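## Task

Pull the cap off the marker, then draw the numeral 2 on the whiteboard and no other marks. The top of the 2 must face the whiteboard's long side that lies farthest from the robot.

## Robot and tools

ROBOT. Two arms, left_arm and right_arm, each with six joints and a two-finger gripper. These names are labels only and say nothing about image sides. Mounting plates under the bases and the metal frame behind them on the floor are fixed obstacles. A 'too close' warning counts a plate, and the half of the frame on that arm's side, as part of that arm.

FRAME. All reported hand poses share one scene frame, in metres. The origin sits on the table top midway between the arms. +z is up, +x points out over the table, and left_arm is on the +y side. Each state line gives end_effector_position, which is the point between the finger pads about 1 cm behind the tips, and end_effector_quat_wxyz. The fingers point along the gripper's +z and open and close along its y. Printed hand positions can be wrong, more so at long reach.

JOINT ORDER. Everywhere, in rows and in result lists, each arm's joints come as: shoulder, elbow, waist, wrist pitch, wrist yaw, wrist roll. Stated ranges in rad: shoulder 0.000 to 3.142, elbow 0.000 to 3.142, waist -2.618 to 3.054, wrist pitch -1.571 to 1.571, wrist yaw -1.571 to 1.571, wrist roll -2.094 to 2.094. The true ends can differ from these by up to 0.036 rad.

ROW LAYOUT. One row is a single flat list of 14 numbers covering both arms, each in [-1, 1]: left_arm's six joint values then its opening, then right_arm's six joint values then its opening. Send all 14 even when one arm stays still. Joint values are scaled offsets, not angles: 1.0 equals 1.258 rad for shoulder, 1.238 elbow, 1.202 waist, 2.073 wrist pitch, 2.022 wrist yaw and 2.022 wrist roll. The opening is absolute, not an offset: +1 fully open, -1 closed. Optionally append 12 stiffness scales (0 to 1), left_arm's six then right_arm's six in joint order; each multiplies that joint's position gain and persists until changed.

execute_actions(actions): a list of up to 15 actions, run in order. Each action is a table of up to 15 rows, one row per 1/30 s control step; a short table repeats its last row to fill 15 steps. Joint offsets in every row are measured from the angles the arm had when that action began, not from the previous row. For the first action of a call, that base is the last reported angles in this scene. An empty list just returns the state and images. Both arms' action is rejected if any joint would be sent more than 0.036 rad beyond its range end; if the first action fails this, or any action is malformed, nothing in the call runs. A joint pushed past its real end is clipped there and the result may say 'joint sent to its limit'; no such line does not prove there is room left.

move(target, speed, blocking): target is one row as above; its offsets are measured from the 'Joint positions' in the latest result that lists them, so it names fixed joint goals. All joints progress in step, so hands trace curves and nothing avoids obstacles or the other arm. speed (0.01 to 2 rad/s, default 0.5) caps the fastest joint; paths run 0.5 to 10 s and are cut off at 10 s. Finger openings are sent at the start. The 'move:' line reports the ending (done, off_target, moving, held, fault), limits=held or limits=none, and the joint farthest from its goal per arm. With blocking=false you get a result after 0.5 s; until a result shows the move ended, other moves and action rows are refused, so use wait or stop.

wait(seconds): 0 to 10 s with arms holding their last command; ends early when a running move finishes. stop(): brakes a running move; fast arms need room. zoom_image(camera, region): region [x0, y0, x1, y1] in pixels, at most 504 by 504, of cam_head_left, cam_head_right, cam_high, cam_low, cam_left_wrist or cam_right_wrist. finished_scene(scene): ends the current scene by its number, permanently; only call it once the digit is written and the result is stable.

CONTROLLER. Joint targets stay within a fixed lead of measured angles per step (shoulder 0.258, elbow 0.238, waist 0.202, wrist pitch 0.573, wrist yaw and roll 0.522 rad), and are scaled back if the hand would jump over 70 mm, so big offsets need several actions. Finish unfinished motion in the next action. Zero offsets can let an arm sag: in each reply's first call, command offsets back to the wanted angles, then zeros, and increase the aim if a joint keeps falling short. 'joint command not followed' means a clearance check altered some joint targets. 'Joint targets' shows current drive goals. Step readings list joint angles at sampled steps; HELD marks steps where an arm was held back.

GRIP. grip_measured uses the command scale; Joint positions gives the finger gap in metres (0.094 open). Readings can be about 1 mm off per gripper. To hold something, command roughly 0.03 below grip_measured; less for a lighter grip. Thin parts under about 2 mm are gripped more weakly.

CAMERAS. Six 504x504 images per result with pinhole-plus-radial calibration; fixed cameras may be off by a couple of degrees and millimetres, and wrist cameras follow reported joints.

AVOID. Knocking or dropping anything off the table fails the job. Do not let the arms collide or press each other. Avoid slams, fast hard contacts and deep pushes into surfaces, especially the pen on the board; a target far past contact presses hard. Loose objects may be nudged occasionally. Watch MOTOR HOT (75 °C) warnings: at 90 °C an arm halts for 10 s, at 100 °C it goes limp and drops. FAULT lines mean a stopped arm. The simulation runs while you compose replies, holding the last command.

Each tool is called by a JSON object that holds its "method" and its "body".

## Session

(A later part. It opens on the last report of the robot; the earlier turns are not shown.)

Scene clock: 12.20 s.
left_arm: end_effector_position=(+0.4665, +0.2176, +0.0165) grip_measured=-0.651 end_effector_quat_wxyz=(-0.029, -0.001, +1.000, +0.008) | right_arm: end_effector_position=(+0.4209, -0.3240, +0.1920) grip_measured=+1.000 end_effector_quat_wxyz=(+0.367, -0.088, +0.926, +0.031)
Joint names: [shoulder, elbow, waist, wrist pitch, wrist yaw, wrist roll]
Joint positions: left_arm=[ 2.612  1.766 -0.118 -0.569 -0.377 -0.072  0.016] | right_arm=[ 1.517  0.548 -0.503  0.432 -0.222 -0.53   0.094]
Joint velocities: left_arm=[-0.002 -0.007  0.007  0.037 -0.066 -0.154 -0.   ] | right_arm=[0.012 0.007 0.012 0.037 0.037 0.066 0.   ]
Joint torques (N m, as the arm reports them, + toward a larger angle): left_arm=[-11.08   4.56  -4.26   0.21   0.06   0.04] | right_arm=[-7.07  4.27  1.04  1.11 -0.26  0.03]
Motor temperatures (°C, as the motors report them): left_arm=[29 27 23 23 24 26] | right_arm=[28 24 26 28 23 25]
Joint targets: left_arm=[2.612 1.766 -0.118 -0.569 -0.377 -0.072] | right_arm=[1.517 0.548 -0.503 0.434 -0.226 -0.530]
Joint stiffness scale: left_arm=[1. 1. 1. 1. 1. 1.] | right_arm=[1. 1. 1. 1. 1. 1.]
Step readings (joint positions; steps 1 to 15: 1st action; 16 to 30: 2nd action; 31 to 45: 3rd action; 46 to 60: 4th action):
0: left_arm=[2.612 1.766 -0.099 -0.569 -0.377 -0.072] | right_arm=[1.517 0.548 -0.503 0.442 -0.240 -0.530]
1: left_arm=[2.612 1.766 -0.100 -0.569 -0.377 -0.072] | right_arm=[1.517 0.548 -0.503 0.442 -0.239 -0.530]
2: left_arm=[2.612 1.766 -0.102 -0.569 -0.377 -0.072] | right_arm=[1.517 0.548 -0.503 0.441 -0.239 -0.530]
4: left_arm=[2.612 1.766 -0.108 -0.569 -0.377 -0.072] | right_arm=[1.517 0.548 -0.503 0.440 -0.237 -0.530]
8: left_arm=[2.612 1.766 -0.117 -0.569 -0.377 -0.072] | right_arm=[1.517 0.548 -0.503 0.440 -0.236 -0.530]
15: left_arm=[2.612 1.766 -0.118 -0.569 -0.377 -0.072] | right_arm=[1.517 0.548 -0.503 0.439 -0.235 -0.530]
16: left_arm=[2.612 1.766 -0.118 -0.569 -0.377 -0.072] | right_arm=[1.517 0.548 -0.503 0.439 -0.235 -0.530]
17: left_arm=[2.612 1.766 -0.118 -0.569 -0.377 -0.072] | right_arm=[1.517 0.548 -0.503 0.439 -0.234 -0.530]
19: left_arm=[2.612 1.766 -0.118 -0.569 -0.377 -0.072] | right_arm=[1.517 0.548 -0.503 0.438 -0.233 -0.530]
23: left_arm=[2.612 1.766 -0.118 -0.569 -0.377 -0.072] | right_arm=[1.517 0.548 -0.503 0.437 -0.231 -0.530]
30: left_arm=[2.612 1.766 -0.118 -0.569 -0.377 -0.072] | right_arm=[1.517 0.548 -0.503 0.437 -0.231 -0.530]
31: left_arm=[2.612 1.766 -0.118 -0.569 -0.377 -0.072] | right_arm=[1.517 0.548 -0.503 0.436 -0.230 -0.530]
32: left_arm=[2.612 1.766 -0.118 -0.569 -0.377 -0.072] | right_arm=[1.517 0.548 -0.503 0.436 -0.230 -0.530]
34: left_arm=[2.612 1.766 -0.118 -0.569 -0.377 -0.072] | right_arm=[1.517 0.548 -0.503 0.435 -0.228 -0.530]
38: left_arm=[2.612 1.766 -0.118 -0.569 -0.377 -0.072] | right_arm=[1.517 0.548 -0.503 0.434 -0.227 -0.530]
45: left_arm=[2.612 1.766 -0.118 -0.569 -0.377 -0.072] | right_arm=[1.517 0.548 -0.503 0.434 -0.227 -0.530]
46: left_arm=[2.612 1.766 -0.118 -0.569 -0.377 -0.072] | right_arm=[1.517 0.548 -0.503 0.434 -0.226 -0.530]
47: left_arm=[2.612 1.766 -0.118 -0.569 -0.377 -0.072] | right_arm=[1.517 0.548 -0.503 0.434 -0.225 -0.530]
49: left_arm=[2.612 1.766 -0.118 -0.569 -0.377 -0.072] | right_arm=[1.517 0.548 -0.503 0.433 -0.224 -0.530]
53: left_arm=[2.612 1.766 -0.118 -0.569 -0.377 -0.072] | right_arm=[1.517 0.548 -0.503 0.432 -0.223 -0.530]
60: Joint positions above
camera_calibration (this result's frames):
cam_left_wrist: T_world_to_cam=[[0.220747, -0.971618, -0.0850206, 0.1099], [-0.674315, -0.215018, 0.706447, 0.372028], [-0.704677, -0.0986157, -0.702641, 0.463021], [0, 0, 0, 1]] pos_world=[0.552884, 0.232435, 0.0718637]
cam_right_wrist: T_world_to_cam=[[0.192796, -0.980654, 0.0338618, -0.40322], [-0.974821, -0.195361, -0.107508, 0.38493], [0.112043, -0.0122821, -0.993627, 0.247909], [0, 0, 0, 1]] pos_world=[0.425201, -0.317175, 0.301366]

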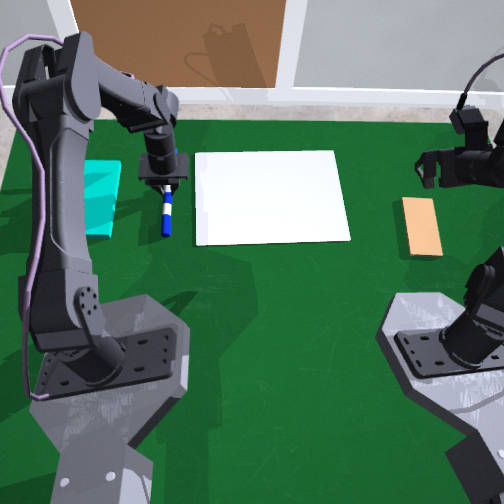

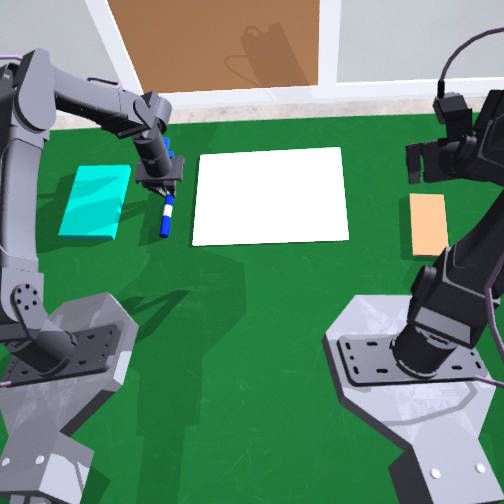

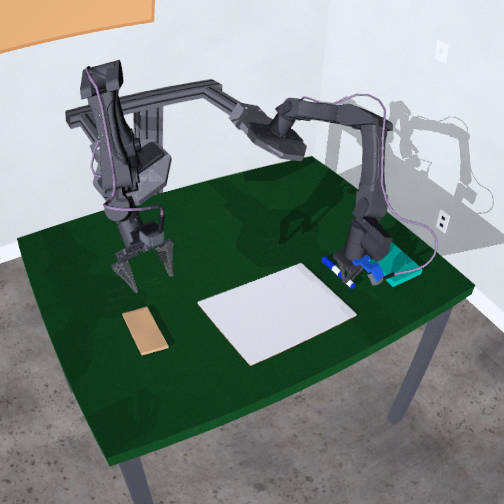

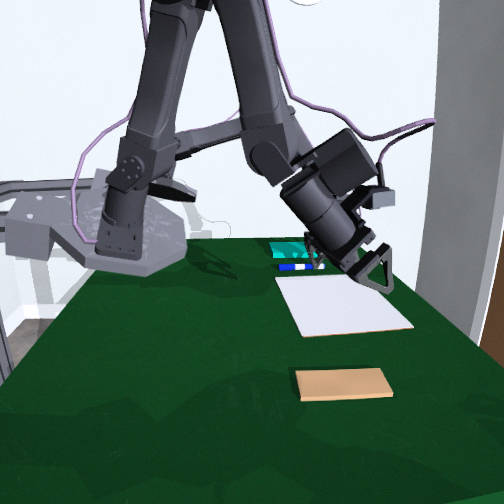

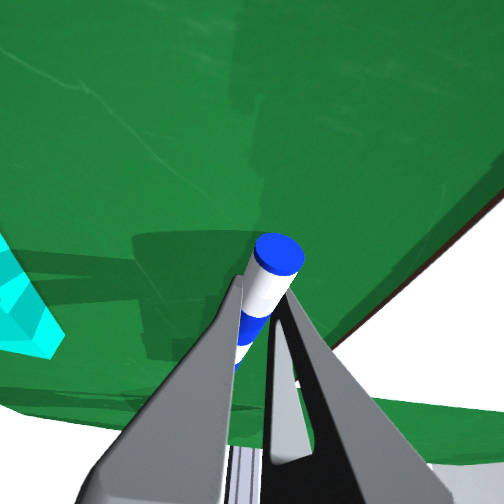

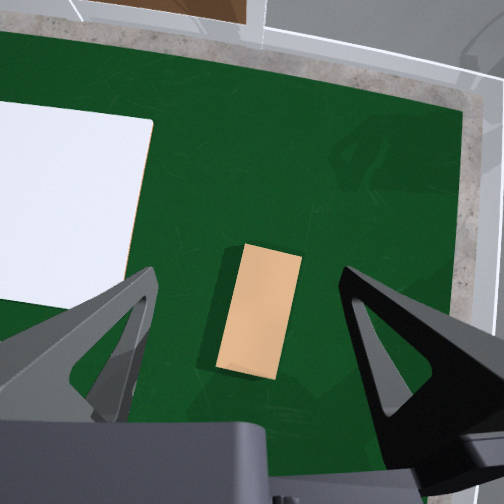

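{"method": "move", "body": {"target": [-0.12,0,0,0,0,0,-0.74,0.1,0.2,0.2,-0.1,0,0.3,0.6], "speed": 0.8}}

{"method": "move", "body": {"target": [-0.075,-0.06,-0.38,-0.145,-0.022,-0.953,-0.74,0.2,0.53,0.30,-0.333,0.09,0.98,0.0], "speed": 1.2}}

Scene clock: 15.60 s.
left_arm: end_effector_position=(+0.5103, +0.2366, +0.0718) grip_measured=-0.651 end_effector_quat_wxyz=(+0.035, -0.026, +0.999, +0.004) | right_arm: end_effector_position=(+0.4639, -0.2372, +0.2022) grip_measured=+0.603 end_effector_quat_wxyz=(+0.295, +0.105, +0.926, +0.213)
Joint names: [shoulder, elbow, waist, wrist pitch, wrist yaw, wrist roll]
Joint positions: left_arm=[ 2.474  1.766 -0.118 -0.569 -0.377 -0.072  0.016] | right_arm=[ 1.632  0.765 -0.274  0.221 -0.215  0.075  0.075]
Joint velocities: left_arm=[ 0.002 -0.022  0.017  0.095 -0.037 -0.066  0.001] | right_arm=[-0.017 -0.007 -0.017 -0.007  0.022 -0.007 -0.001]
Joint torques (N m, as the arm reports them, + toward a larger angle): left_arm=[-12.26   5.23  -4.18   0.47   0.07   0.03] | right_arm=[-7.3   7.38  2.89  1.02 -0.34  0.03]
Motor temperatures (°C, as the motors report them): left_arm=[30 27 23 23 24 26] | right_arm=[29 24 26 28 23 25]
Joint targets: left_arm=[2.461 1.766 -0.118 -0.569 -0.377 -0.072] | right_arm=[1.642 0.796 -0.263 0.224 -0.222 0.077]
Joint stiffness scale: left_arm=[1. 1. 1. 1. 1. 1.] | right_arm=[1. 1. 1. 1. 1. 1.]
move: off_target (right_arm); limits=none; left_arm: farthest joint: the shoulder, 0.013 radians from its target (0.151 radians at the start); right_arm: farthest joint: the elbow, 0.030 radians from its target (0.247 radians at the start)
camera_calibration (this result's frames):
cam_left_wrist: T_world_to_cam=[[0.276648, -0.959813, -0.0471654, 0.0893858], [-0.748163, -0.245927, 0.616256, 0.418037], [-0.60309, -0.135199, -0.786132, 0.497403], [0, 0, 0, 1]] pos_world=[0.58801, 0.255848, 0.137622]
cam_right_wrist: T_world_to_cam=[[-0.0571579, -0.899608, -0.432943, -0.0971525], [-0.998273, 0.0456178, 0.0370051, 0.483751], [-0.0135402, 0.43431, -0.900662, 0.399711], [0, 0, 0, 1]] pos_world=[0.482775, -0.283065, 0.300041]

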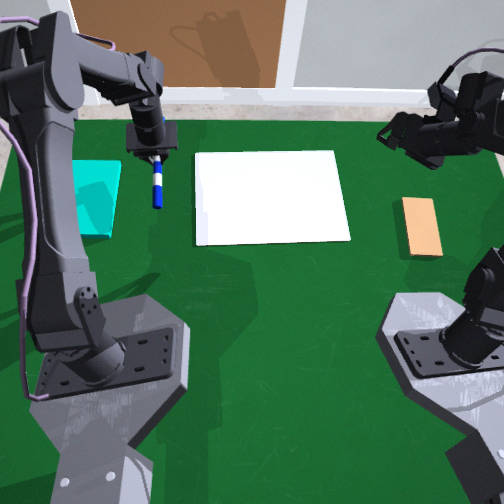

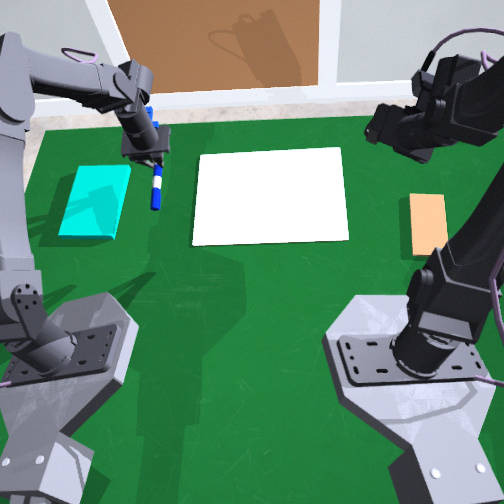

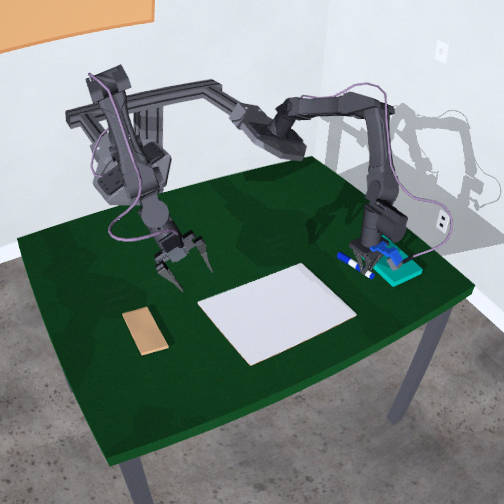

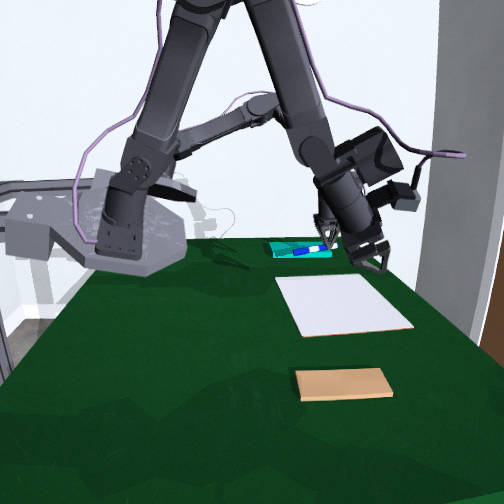

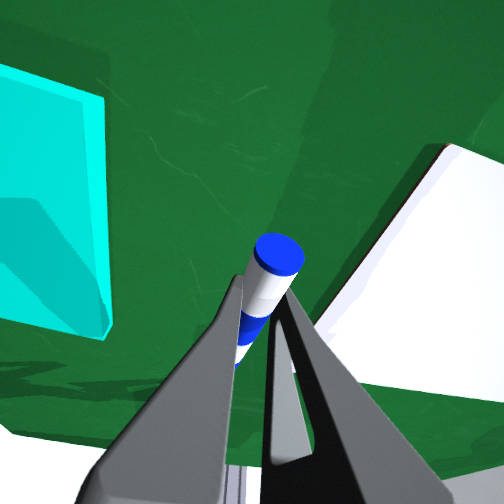

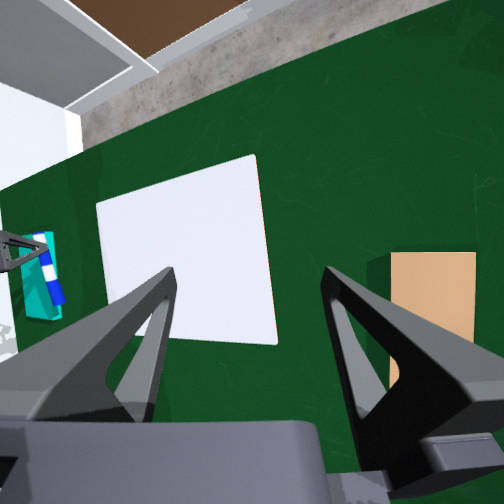

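Scene clock: 18.23 s.
left_arm: end_effector_position=(+0.4207, +0.0684, +0.1694) grip_measured=-0.650 end_effector_quat_wxyz=(-0.005, -0.667, +0.745, +0.001) | right_arm: end_effector_position=(+0.5088, -0.1149, +0.2478) grip_measured=+0.003 end_effector_quat_wxyz=(-0.091, +0.784, +0.558, +0.255)
Joint names: [shoulder, elbow, waist, wrist pitch, wrist yaw, wrist roll]
Joint positions: left_arm=[ 2.399  1.708 -0.567 -0.854 -0.413 -1.993  0.016] | right_arm=[ 1.875  1.389  0.072 -0.458 -0.039  2.05   0.047]
Joint velocities: left_arm=[ 0.012  0.012 -0.007 -0.051  0.007 -0.051 -0.001] | right_arm=[ 0.012 -0.017  0.002 -0.007 -0.037  0.037 -0.   ]
Joint torques (N m, as the arm reports them, + toward a larger angle): left_arm=[-11.67   4.45  -5.24   0.12  -0.03  -0.03] | right_arm=[-9.93  8.93  4.72  0.57 -0.13  0.08]
Motor temperatures (°C, as the motors report them): left_arm=[31 27 23 23 24 26] | right_arm=[29 24 26 28 23 25]
Joint targets: left_arm=[2.380 1.692 -0.575 -0.870 -0.421 -1.999] | right_arm=[1.883 1.422 0.087 -0.469 -0.033 2.056]
Joint stiffness scale: left_arm=[1. 1. 1. 1. 1. 1.] | right_arm=[1. 1. 1. 1. 1. 1.]
move: off_target (right_arm); limits=none; left_arm: farthest joint: the shoulder, 0.019 radians from its target (0.095 radians at the start); right_arm: farthest joint: the elbow, 0.032 radians from its target (0.656 radians at the start)
camera_calibration (this result's frames):
cam_left_wrist: T_world_to_cam=[[0.99136, 0.114035, -0.0648202, -0.413879], [0.127834, -0.729175, 0.672281, -0.0954289], [0.0293985, -0.674759, -0.737453, 0.259917], [0, 0, 0, 1]] pos_world=[0.414861, 0.152994, 0.229004]
cam_right_wrist: T_world_to_cam=[[-0.932191, 0.333117, -0.141611, 0.54981], [0.00719147, 0.408193, 0.912867, -0.165633], [0.361896, 0.849948, -0.382909, 0.116723], [0, 0, 0, 1]] pos_world=[0.471478, -0.214749, 0.273755]

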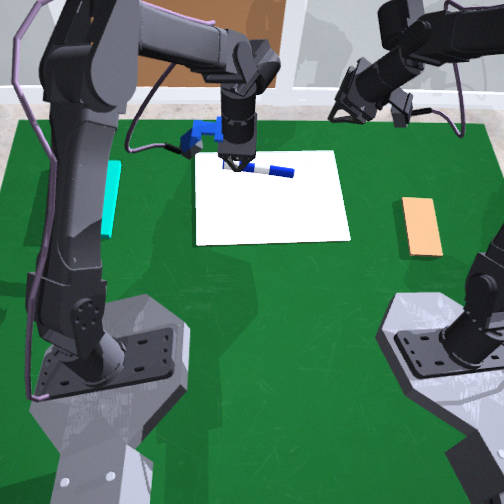

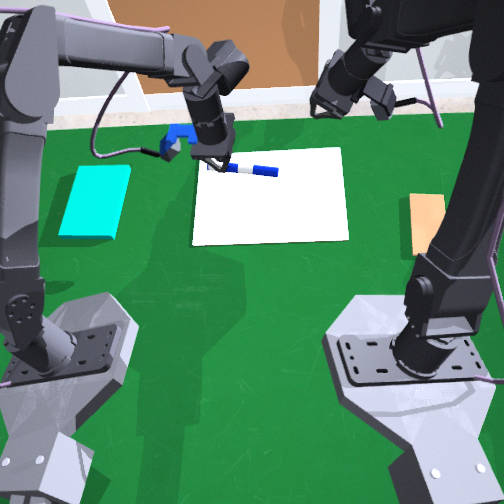

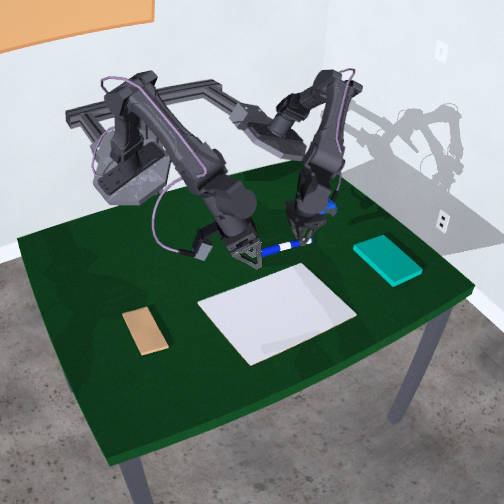

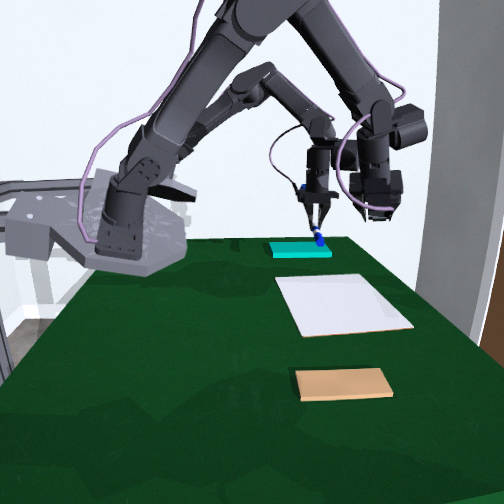

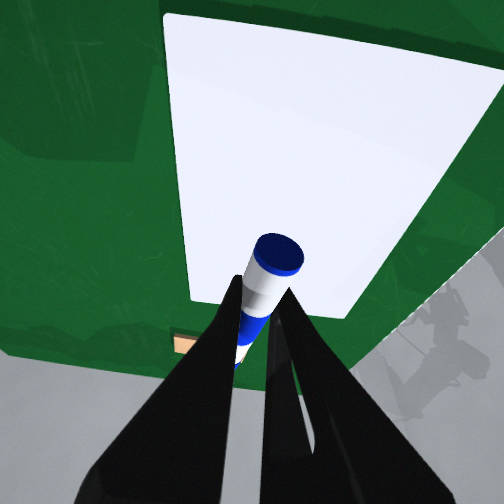

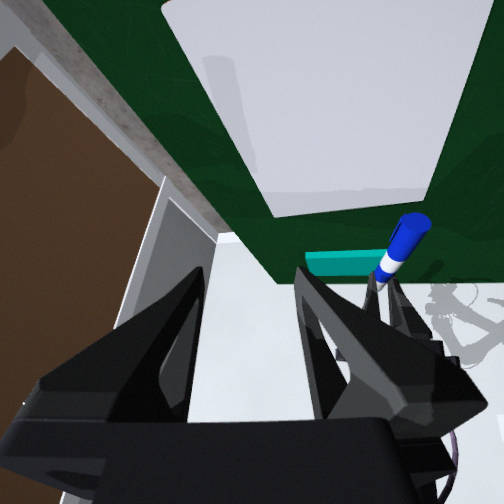

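{"method": "move", "body": {"target": [-0.015,-0.013,-0.007,-0.008,0,0,-0.74,0.163,0.033,0.176,-0.049,0.007,0,0.0], "speed": 0.6}}

Scene clock: 19.63 s.
left_arm: end_effector_position=(+0.4207, +0.0685, +0.1694) grip_measured=-0.650 end_effector_quat_wxyz=(-0.005, -0.667, +0.745, +0.001) | right_arm: end_effector_position=(+0.4196, -0.0112, +0.1918) grip_measured=+0.003 end_effector_quat_wxyz=(-0.171, +0.717, +0.660, +0.149)
Joint names: [shoulder, elbow, waist, wrist pitch, wrist yaw, wrist roll]
Joint positions: left_arm=[ 2.399  1.708 -0.567 -0.854 -0.413 -1.993  0.016] | right_arm=[ 2.095  1.4    0.281 -0.548 -0.03   2.051  0.047]
Joint velocities: left_arm=[-0.012 -0.002  0.007 -0.037 -0.051 -0.007 -0.001] | right_arm=[ 0.012  0.007 -0.022 -0.066 -0.007  0.081 -0.001]
Joint torques (N m, as the arm reports them, + toward a larger angle): left_arm=[-11.57   4.48  -5.22   0.13   0.07   0.04] | right_arm=[-11.96   7.9    4.46   0.22  -0.18   0.02]
Motor temperatures (°C, as the motors report them): left_arm=[31 27 23 23 24 26] | right_arm=[29 25 26 28 23 25]
Joint targets: left_arm=[2.380 1.692 -0.576 -0.871 -0.412 -1.993] | right_arm=[2.080 1.430 0.284 -0.560 -0.025 2.050]
Joint stiffness scale: left_arm=[1. 1. 1. 1. 1. 1.] | right_arm=[1. 1. 1. 1. 1. 1.]
move: off_target (right_arm); limits=none; left_arm: farthest joint: the shoulder, 0.019 radians from its target (0.019 radians at the start); right_arm: farthest joint: the elbow, 0.029 radians from its target (0.040 radians at the start)
camera_calibration (this result's frames):
cam_left_wrist: T_world_to_cam=[[0.991314, 0.114271, -0.0650994, -0.413758], [0.128201, -0.729267, 0.672112, -0.0955061], [0.0293278, -0.67462, -0.737582, 0.259992], [0, 0, 0, 1]] pos_world=[0.414783, 0.153027, 0.229021]
cam_right_wrist: T_world_to_cam=[[-0.997742, 0.0429716, 0.0516213, 0.411392], [0.065458, 0.449864, 0.890695, -0.175929], [0.0150521, 0.892063, -0.451661, 0.198657], [0, 0, 0, 1]] pos_world=[0.418989, -0.115749, 0.225189]

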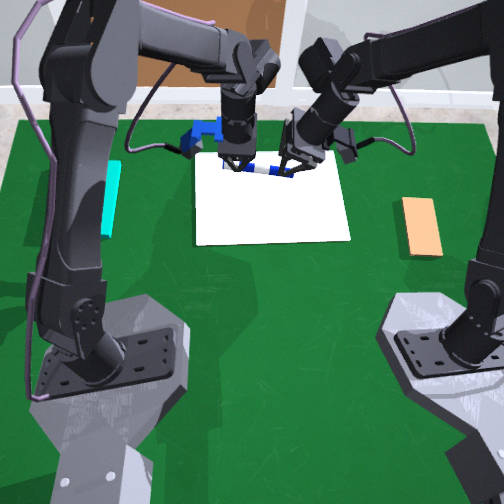

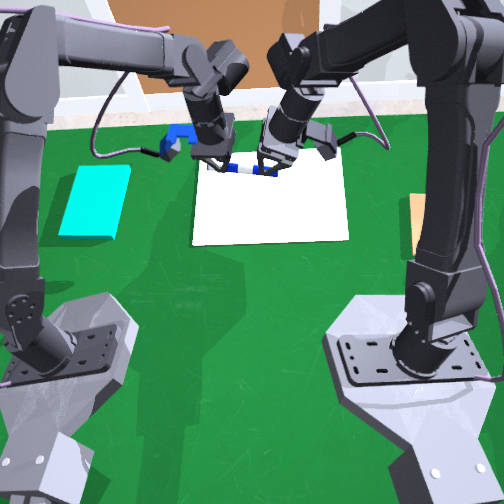

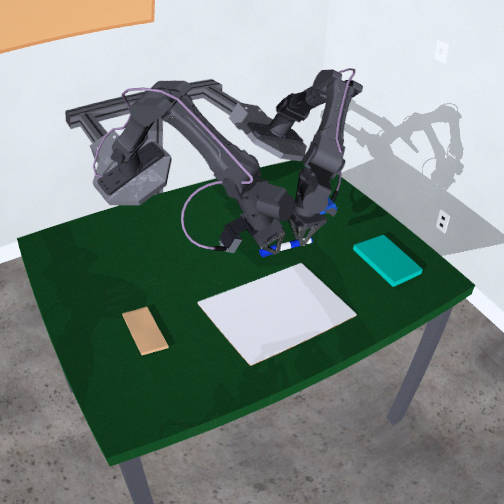

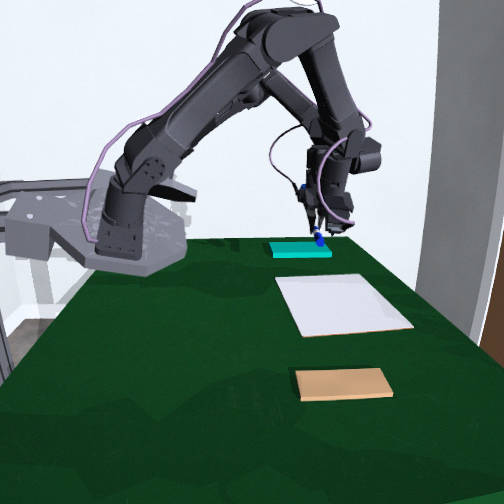

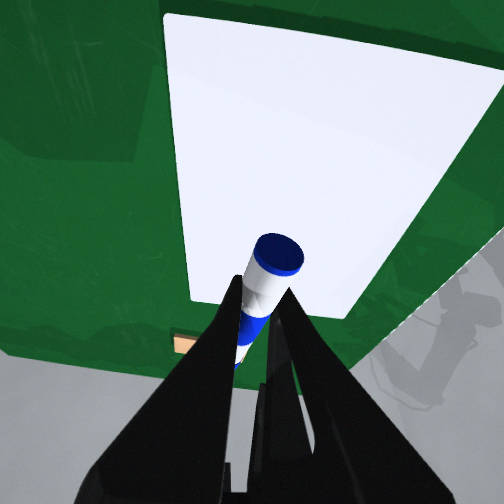

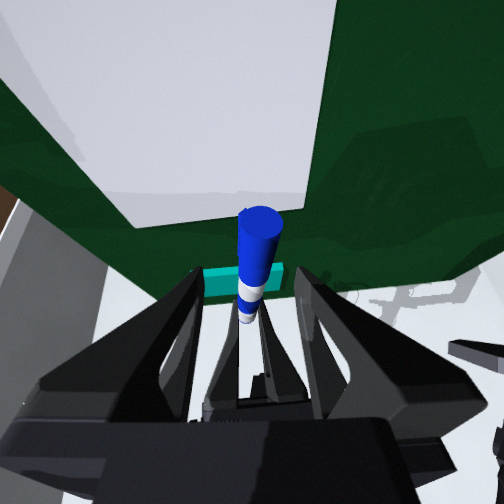

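{"method": "move", "body": {"target": [-0.015,-0.013,-0.007,-0.008,0,0,-0.74,0.045,0.035,-0.035,0.017,0,0,0.0], "speed": 0.25}}

Scene clock: 20.90 s.
left_arm: end_effector_position=(+0.4206, +0.0685, +0.1694) grip_measured=-0.650 end_effector_quat_wxyz=(-0.005, -0.667, +0.745, +0.001) | right_arm: end_effector_position=(+0.4279, -0.0216, +0.1674) grip_measured=+0.003 end_effector_quat_wxyz=(-0.168, +0.732, +0.645, +0.140)
Joint names: [shoulder, elbow, waist, wrist pitch, wrist yaw, wrist roll]
Joint positions: left_arm=[ 2.399  1.708 -0.567 -0.855 -0.413 -1.993  0.016] | right_arm=[ 2.15   1.415  0.235 -0.515 -0.03   2.051  0.047]
Joint velocities: left_arm=[ 0.002  0.002  0.002 -0.051  0.037 -0.037  0.   ] | right_arm=[ 0.012 -0.012 -0.017  0.007 -0.007 -0.007 -0.   ]
Joint torques (N m, as the arm reports them, + toward a larger angle): left_arm=[-11.53   4.44  -5.12   0.1    0.08   0.04] | right_arm=[-10.8    7.49   4.56   0.33  -0.24   0.03]
Motor temperatures (°C, as the motors report them): left_arm=[31 27 23 23 24 26] | right_arm=[30 25 26 28 23 25]
Joint targets: left_arm=[2.380 1.692 -0.576 -0.871 -0.413 -1.993] | right_arm=[2.152 1.444 0.239 -0.513 -0.030 2.051]
Joint stiffness scale: left_arm=[1. 1. 1. 1. 1. 1.] | right_arm=[1. 1. 1. 1. 1. 1.]
move: off_target (right_arm); limits=none; left_arm: farthest joint: the shoulder, 0.019 radians from its target (0.019 radians at the start); right_arm: farthest joint: the elbow, 0.028 radians from its target (0.043 radians at the start)
camera_calibration (this result's frames):
cam_left_wrist: T_world_to_cam=[[0.991313, 0.114128, -0.0653771, -0.413629], [0.12829, -0.729405, 0.671945, -0.095463], [0.0290011, -0.674495, -0.73771, 0.260176], [0, 0, 0, 1]] pos_world=[0.414738, 0.153063, 0.229038]
cam_right_wrist: T_world_to_cam=[[-0.994158, 0.0830774, 0.068905, 0.417795], [0.0996317, 0.460815, 0.881886, -0.16295], [0.0415124, 0.883599, -0.4664, 0.18772], [0, 0, 0, 1]] pos_world=[0.423796, -0.125489, 0.202467]

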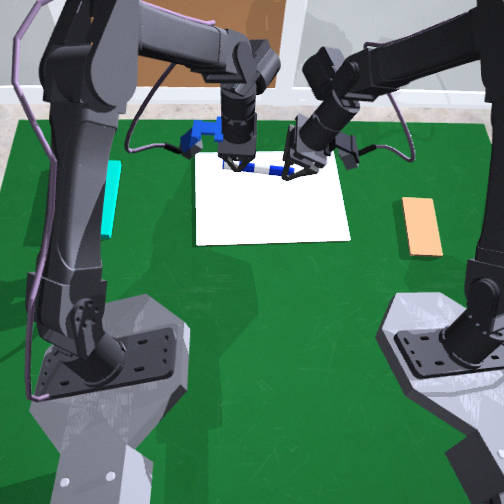

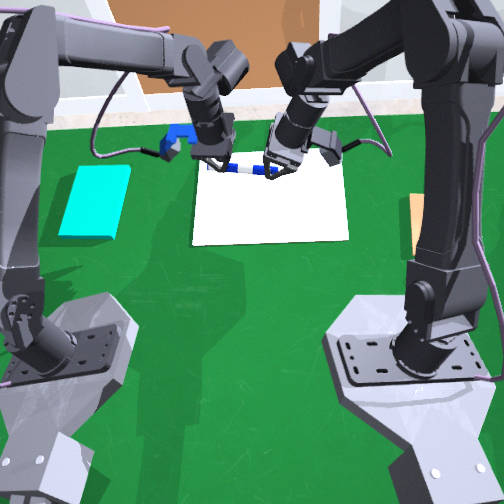

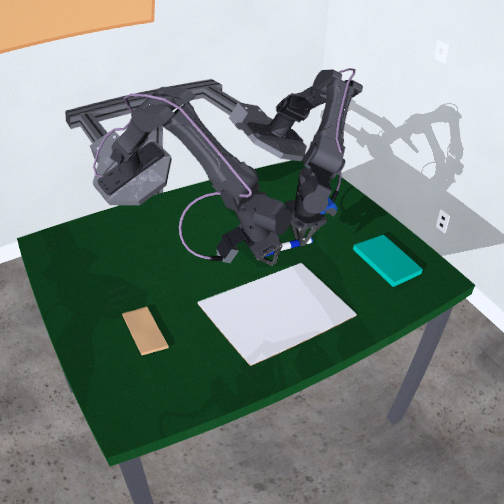

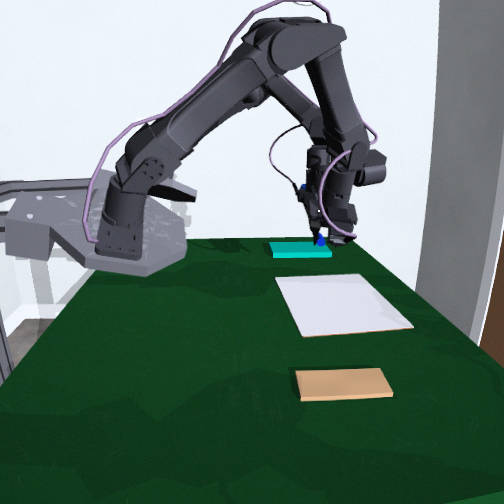

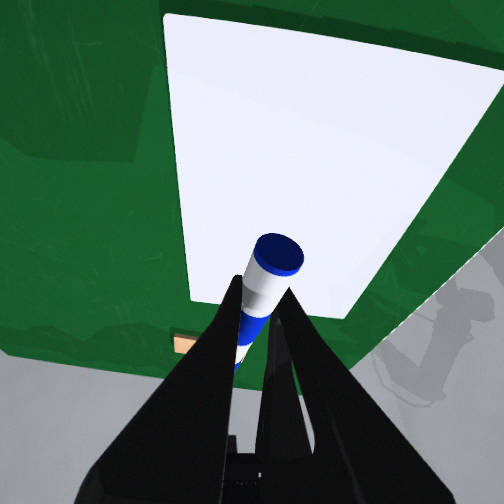

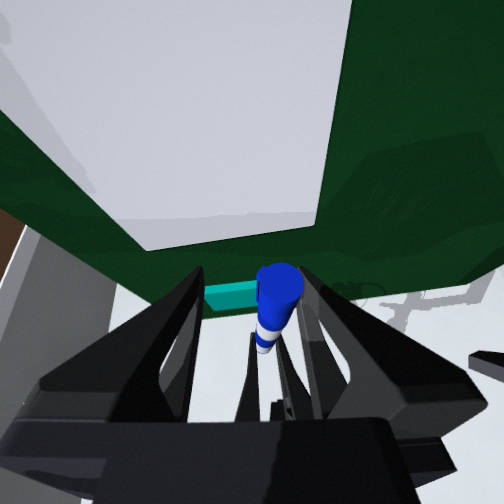

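{"method": "move", "body": {"target": [-0.015,-0.013,-0.007,-0.008,0,0,-0.74,-0.03,-0.055,0.025,0.012,0,0,0.0], "speed": 0.2}}

Scene clock: 22.13 s.
left_arm: end_effector_position=(+0.4205, +0.0686, +0.1694) grip_measured=-0.650 end_effector_quat_wxyz=(-0.005, -0.667, +0.745, +0.001) | right_arm: end_effector_position=(+0.4080, -0.0189, +0.1585) grip_measured=+0.003 end_effector_quat_wxyz=(-0.175, +0.727, +0.652, +0.126)
Joint names: [shoulder, elbow, waist, wrist pitch, wrist yaw, wrist roll]
Joint positions: left_arm=[ 2.399  1.708 -0.567 -0.855 -0.413 -1.993  0.016] | right_arm=[ 2.15   1.359  0.248 -0.491 -0.03   2.051  0.047]
Joint velocities: left_arm=[ 0.002 -0.002  0.007 -0.007  0.007  0.007 -0.   ] | right_arm=[-0.017 -0.022 -0.027 -0.037  0.037  0.007 -0.001]
Joint torques (N m, as the arm reports them, + toward a larger angle): left_arm=[-11.58   4.45  -5.27   0.12   0.08   0.02] | right_arm=[-13.91   4.03   5.64   0.28  -0.23   0.02]
Motor temperatures (°C, as the motors report them): left_arm=[32 27 23 23 24 26] | right_arm=[30 25 26 28 23 25]
Joint targets: left_arm=[2.380 1.692 -0.576 -0.871 -0.413 -1.993] | right_arm=[2.112 1.347 0.265 -0.490 -0.030 2.051]
Joint stiffness scale: left_arm=[1. 1. 1. 1. 1. 1.] | right_arm=[1. 1. 1. 1. 1. 1.]
move: off_target (right_arm); limits=none; left_arm: farthest joint: the shoulder, 0.019 radians from its target (0.019 radians at the start); right_arm: farthest joint: the shoulder, 0.037 radians from its target (0.037 radians at the start)
camera_calibration (this result's frames):
cam_left_wrist: T_world_to_cam=[[0.991311, 0.113985, -0.0656548, -0.413501], [0.128378, -0.729543, 0.671778, -0.0954198], [0.0286743, -0.674369, -0.737837, 0.26036], [0, 0, 0, 1]] pos_world=[0.414692, 0.153098, 0.229056]
cam_right_wrist: T_world_to_cam=[[-0.993887, 0.0594676, 0.0930168, 0.394052], [0.110086, 0.47017, 0.875683, -0.157495], [0.00834103, 0.88057, -0.473842, 0.196631], [0, 0, 0, 1]] pos_world=[0.407341, -0.122532, 0.194434]

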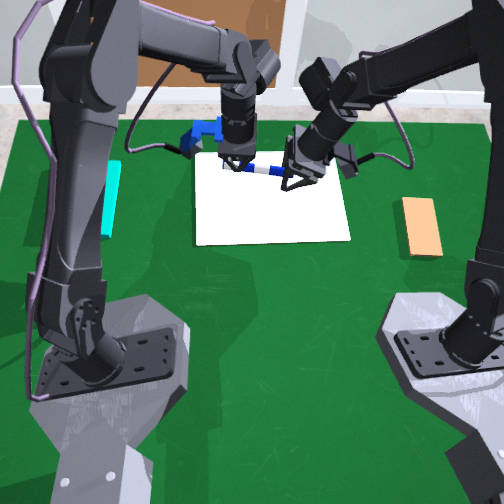

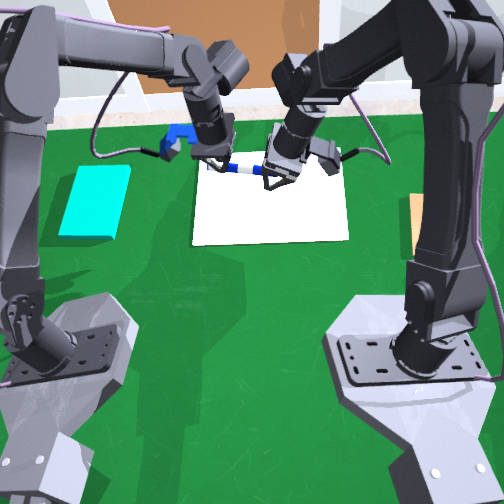

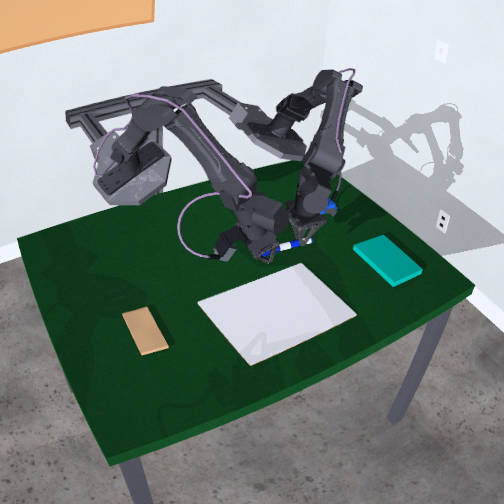

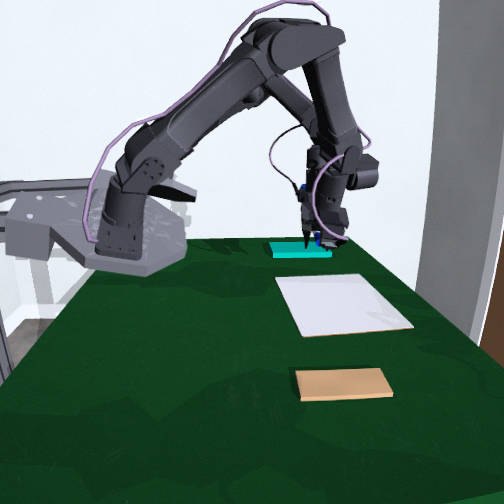

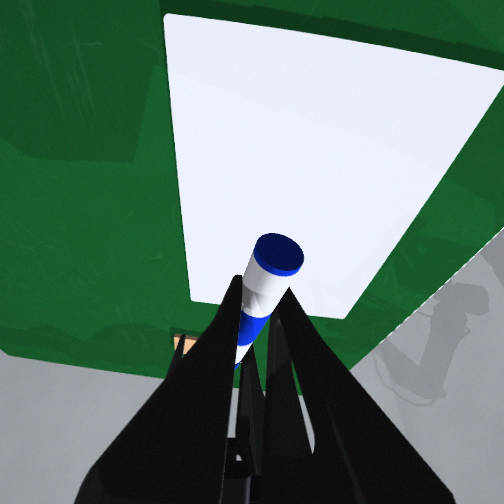

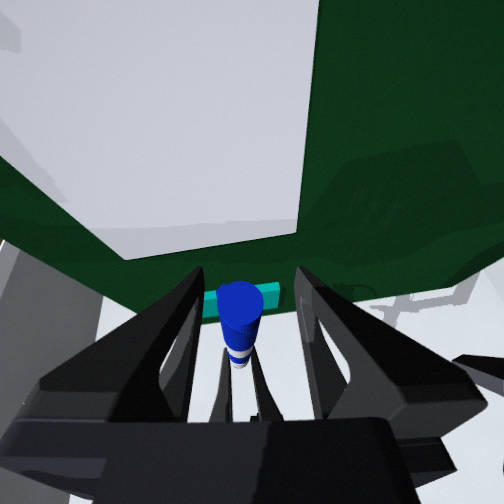

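{"method": "execute_actions", "body": {"actions": [[[-0.015,-0.013,-0.007,-0.008,0,0,-0.74,-0.03,-0.01,0.01,0,0,0,-0.4]],[[-0.015,-0.013,-0.007,-0.008,0,0,-0.74,-0.03,-0.01,0.01,0,0,0,-0.6]],[[-0.015,-0.013,-0.007,-0.008,0,0,-0.74,-0.03,-0.01,0.01,0,0,0,-0.74]]]}}

Scene clock: 23.97 s.
left_arm: end_effector_position=(+0.4185, +0.0694, +0.1694) grip_measured=-0.650 end_effector_quat_wxyz=(-0.007, -0.665, +0.746, +0.005) | right_arm: end_effector_position=(+0.4095, -0.0185, +0.1586) grip_measured=-0.635 end_effector_quat_wxyz=(-0.174, +0.727, +0.652, +0.129)
Joint names: [shoulder, elbow, waist, wrist pitch, wrist yaw, wrist roll]
Joint positions: left_arm=[ 2.399  1.708 -0.567 -0.864 -0.411 -1.992  0.016] | right_arm=[ 2.15   1.359  0.248 -0.485 -0.03   2.051  0.017]
Joint velocities: left_arm=[-0.002  0.012 -0.007  0.022 -0.022 -0.037  0.   ] | right_arm=[-0.007  0.012  0.007  0.022  0.022 -0.051 -0.001]
Joint torques (N m, as the arm reports them, + toward a larger angle): left_arm=[-11.59   4.43  -5.19   0.11   0.07   0.03] | right_arm=[-13.9    3.91   5.28   0.27  -0.23   0.03]
Motor temperatures (°C, as the motors report them): left_arm=[32 27 23 23 24 26] | right_arm=[31 25 27 28 23 25]
Joint targets: left_arm=[2.380 1.692 -0.576 -0.880 -0.411 -1.992] | right_arm=[2.112 1.346 0.260 -0.486 -0.030 2.051]
Joint stiffness scale: left_arm=[1. 1. 1. 1. 1. 1.] | right_arm=[1. 1. 1. 1. 1. 1.]
Step readings (joint positions; steps 1 to 15: 1st action; 16 to 30: 2nd action; 31 to 45: 3rd action):
0: left_arm=[2.399 1.708 -0.567 -0.855 -0.413 -1.993] | right_arm=[2.150 1.359 0.248 -0.491 -0.030 2.051]
1: left_arm=[2.399 1.708 -0.567 -0.855 -0.413 -1.993] | right_arm=[2.150 1.359 0.248 -0.491 -0.030 2.051]
2: left_arm=[2.399 1.708 -0.567 -0.855 -0.413 -1.993] | right_arm=[2.150 1.359 0.248 -0.491 -0.030 2.051]
4: left_arm=[2.399 1.708 -0.567 -0.855 -0.413 -1.993] | right_arm=[2.150 1.359 0.248 -0.491 -0.030 2.051]
8: left_arm=[2.399 1.708 -0.567 -0.855 -0.413 -1.993] | right_arm=[2.150 1.359 0.248 -0.491 -0.030 2.051]
15: left_arm=[2.399 1.708 -0.567 -0.855 -0.413 -1.993] | right_arm=[2.150 1.359 0.248 -0.491 -0.030 2.051]
16: left_arm=[2.399 1.708 -0.567 -0.857 -0.413 -1.993] | right_arm=[2.150 1.359 0.248 -0.491 -0.030 2.051]
17: left_arm=[2.399 1.708 -0.567 -0.861 -0.411 -1.992] | right_arm=[2.150 1.359 0.248 -0.488 -0.030 2.051]
19: left_arm=[2.399 1.708 -0.567 -0.863 -0.411 -1.992] | right_arm=[2.150 1.359 0.248 -0.486 -0.030 2.051]
23: left_arm=[2.399 1.708 -0.567 -0.863 -0.411 -1.992] | right_arm=[2.150 1.359 0.248 -0.486 -0.030 2.051]
30: left_arm=[2.399 1.708 -0.567 -0.863 -0.411 -1.992] | right_arm=[2.150 1.359 0.248 -0.486 -0.030 2.051]
31: left_arm=[2.399 1.708 -0.567 -0.864 -0.411 -1.992] | right_arm=[2.150 1.359 0.248 -0.485 -0.030 2.051]
32: left_arm=[2.399 1.708 -0.567 -0.864 -0.411 -1.992] | right_arm=[2.150 1.359 0.248 -0.485 -0.030 2.051]
34: left_arm=[2.399 1.708 -0.567 -0.864 -0.411 -1.992] | right_arm=[2.150 1.359 0.248 -0.485 -0.030 2.051]
38: left_arm=[2.399 1.708 -0.567 -0.864 -0.411 -1.992] | right_arm=[2.150 1.359 0.248 -0.485 -0.030 2.051]
45: Joint positions above
camera_calibration (this result's frames):
cam_left_wrist: T_world_to_cam=[[0.991258, 0.109736, -0.0732452, -0.410032], [0.130448, -0.732069, 0.668624, -0.0947146], [0.0197517, -0.672334, -0.739984, 0.264969], [0, 0, 0, 1]] pos_world=[0.413569, 0.153805, 0.229368]
cam_right_wrist: T_world_to_cam=[[-0.994236, 0.0617222, 0.0876646, 0.396508], [0.106417, 0.468634, 0.876959, -0.156673], [0.0130453, 0.881234, -0.472501, 0.194196], [0, 0, 0, 1]] pos_world=[0.408362, -0.122183, 0.194394]

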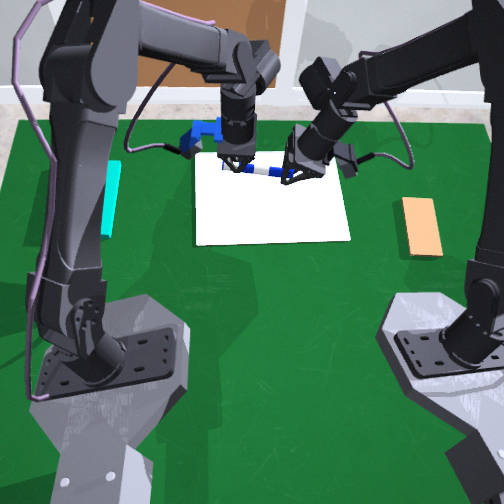

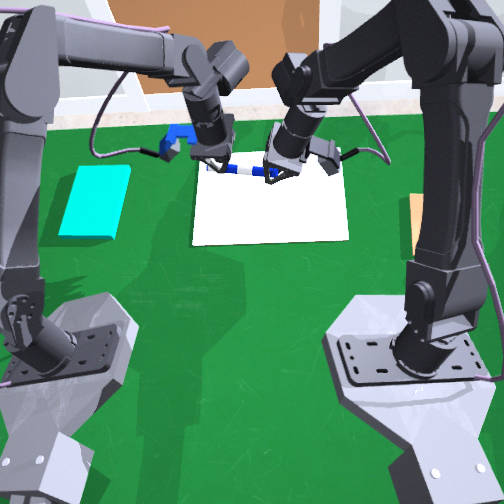

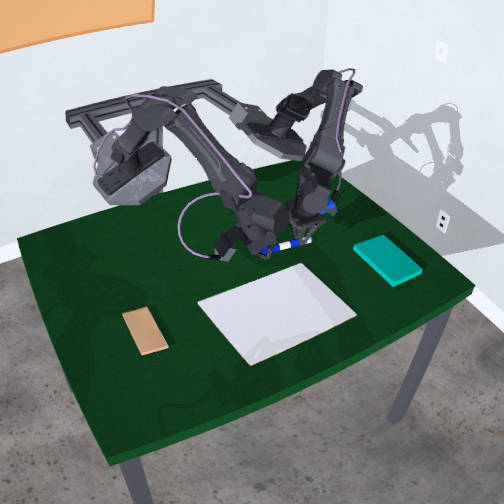

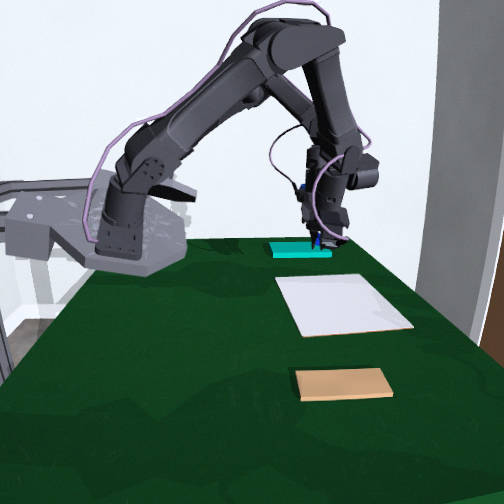

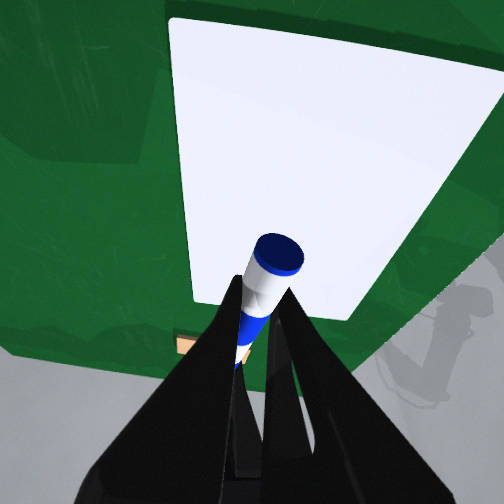

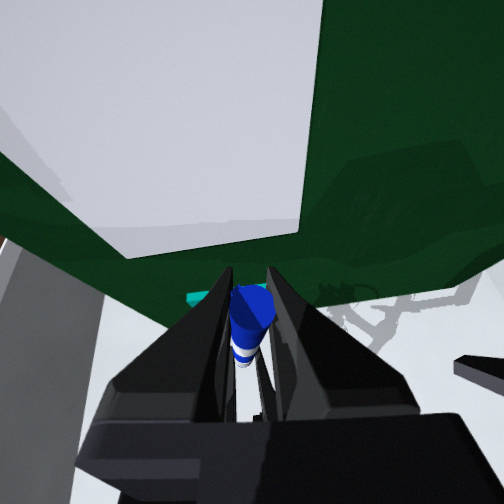

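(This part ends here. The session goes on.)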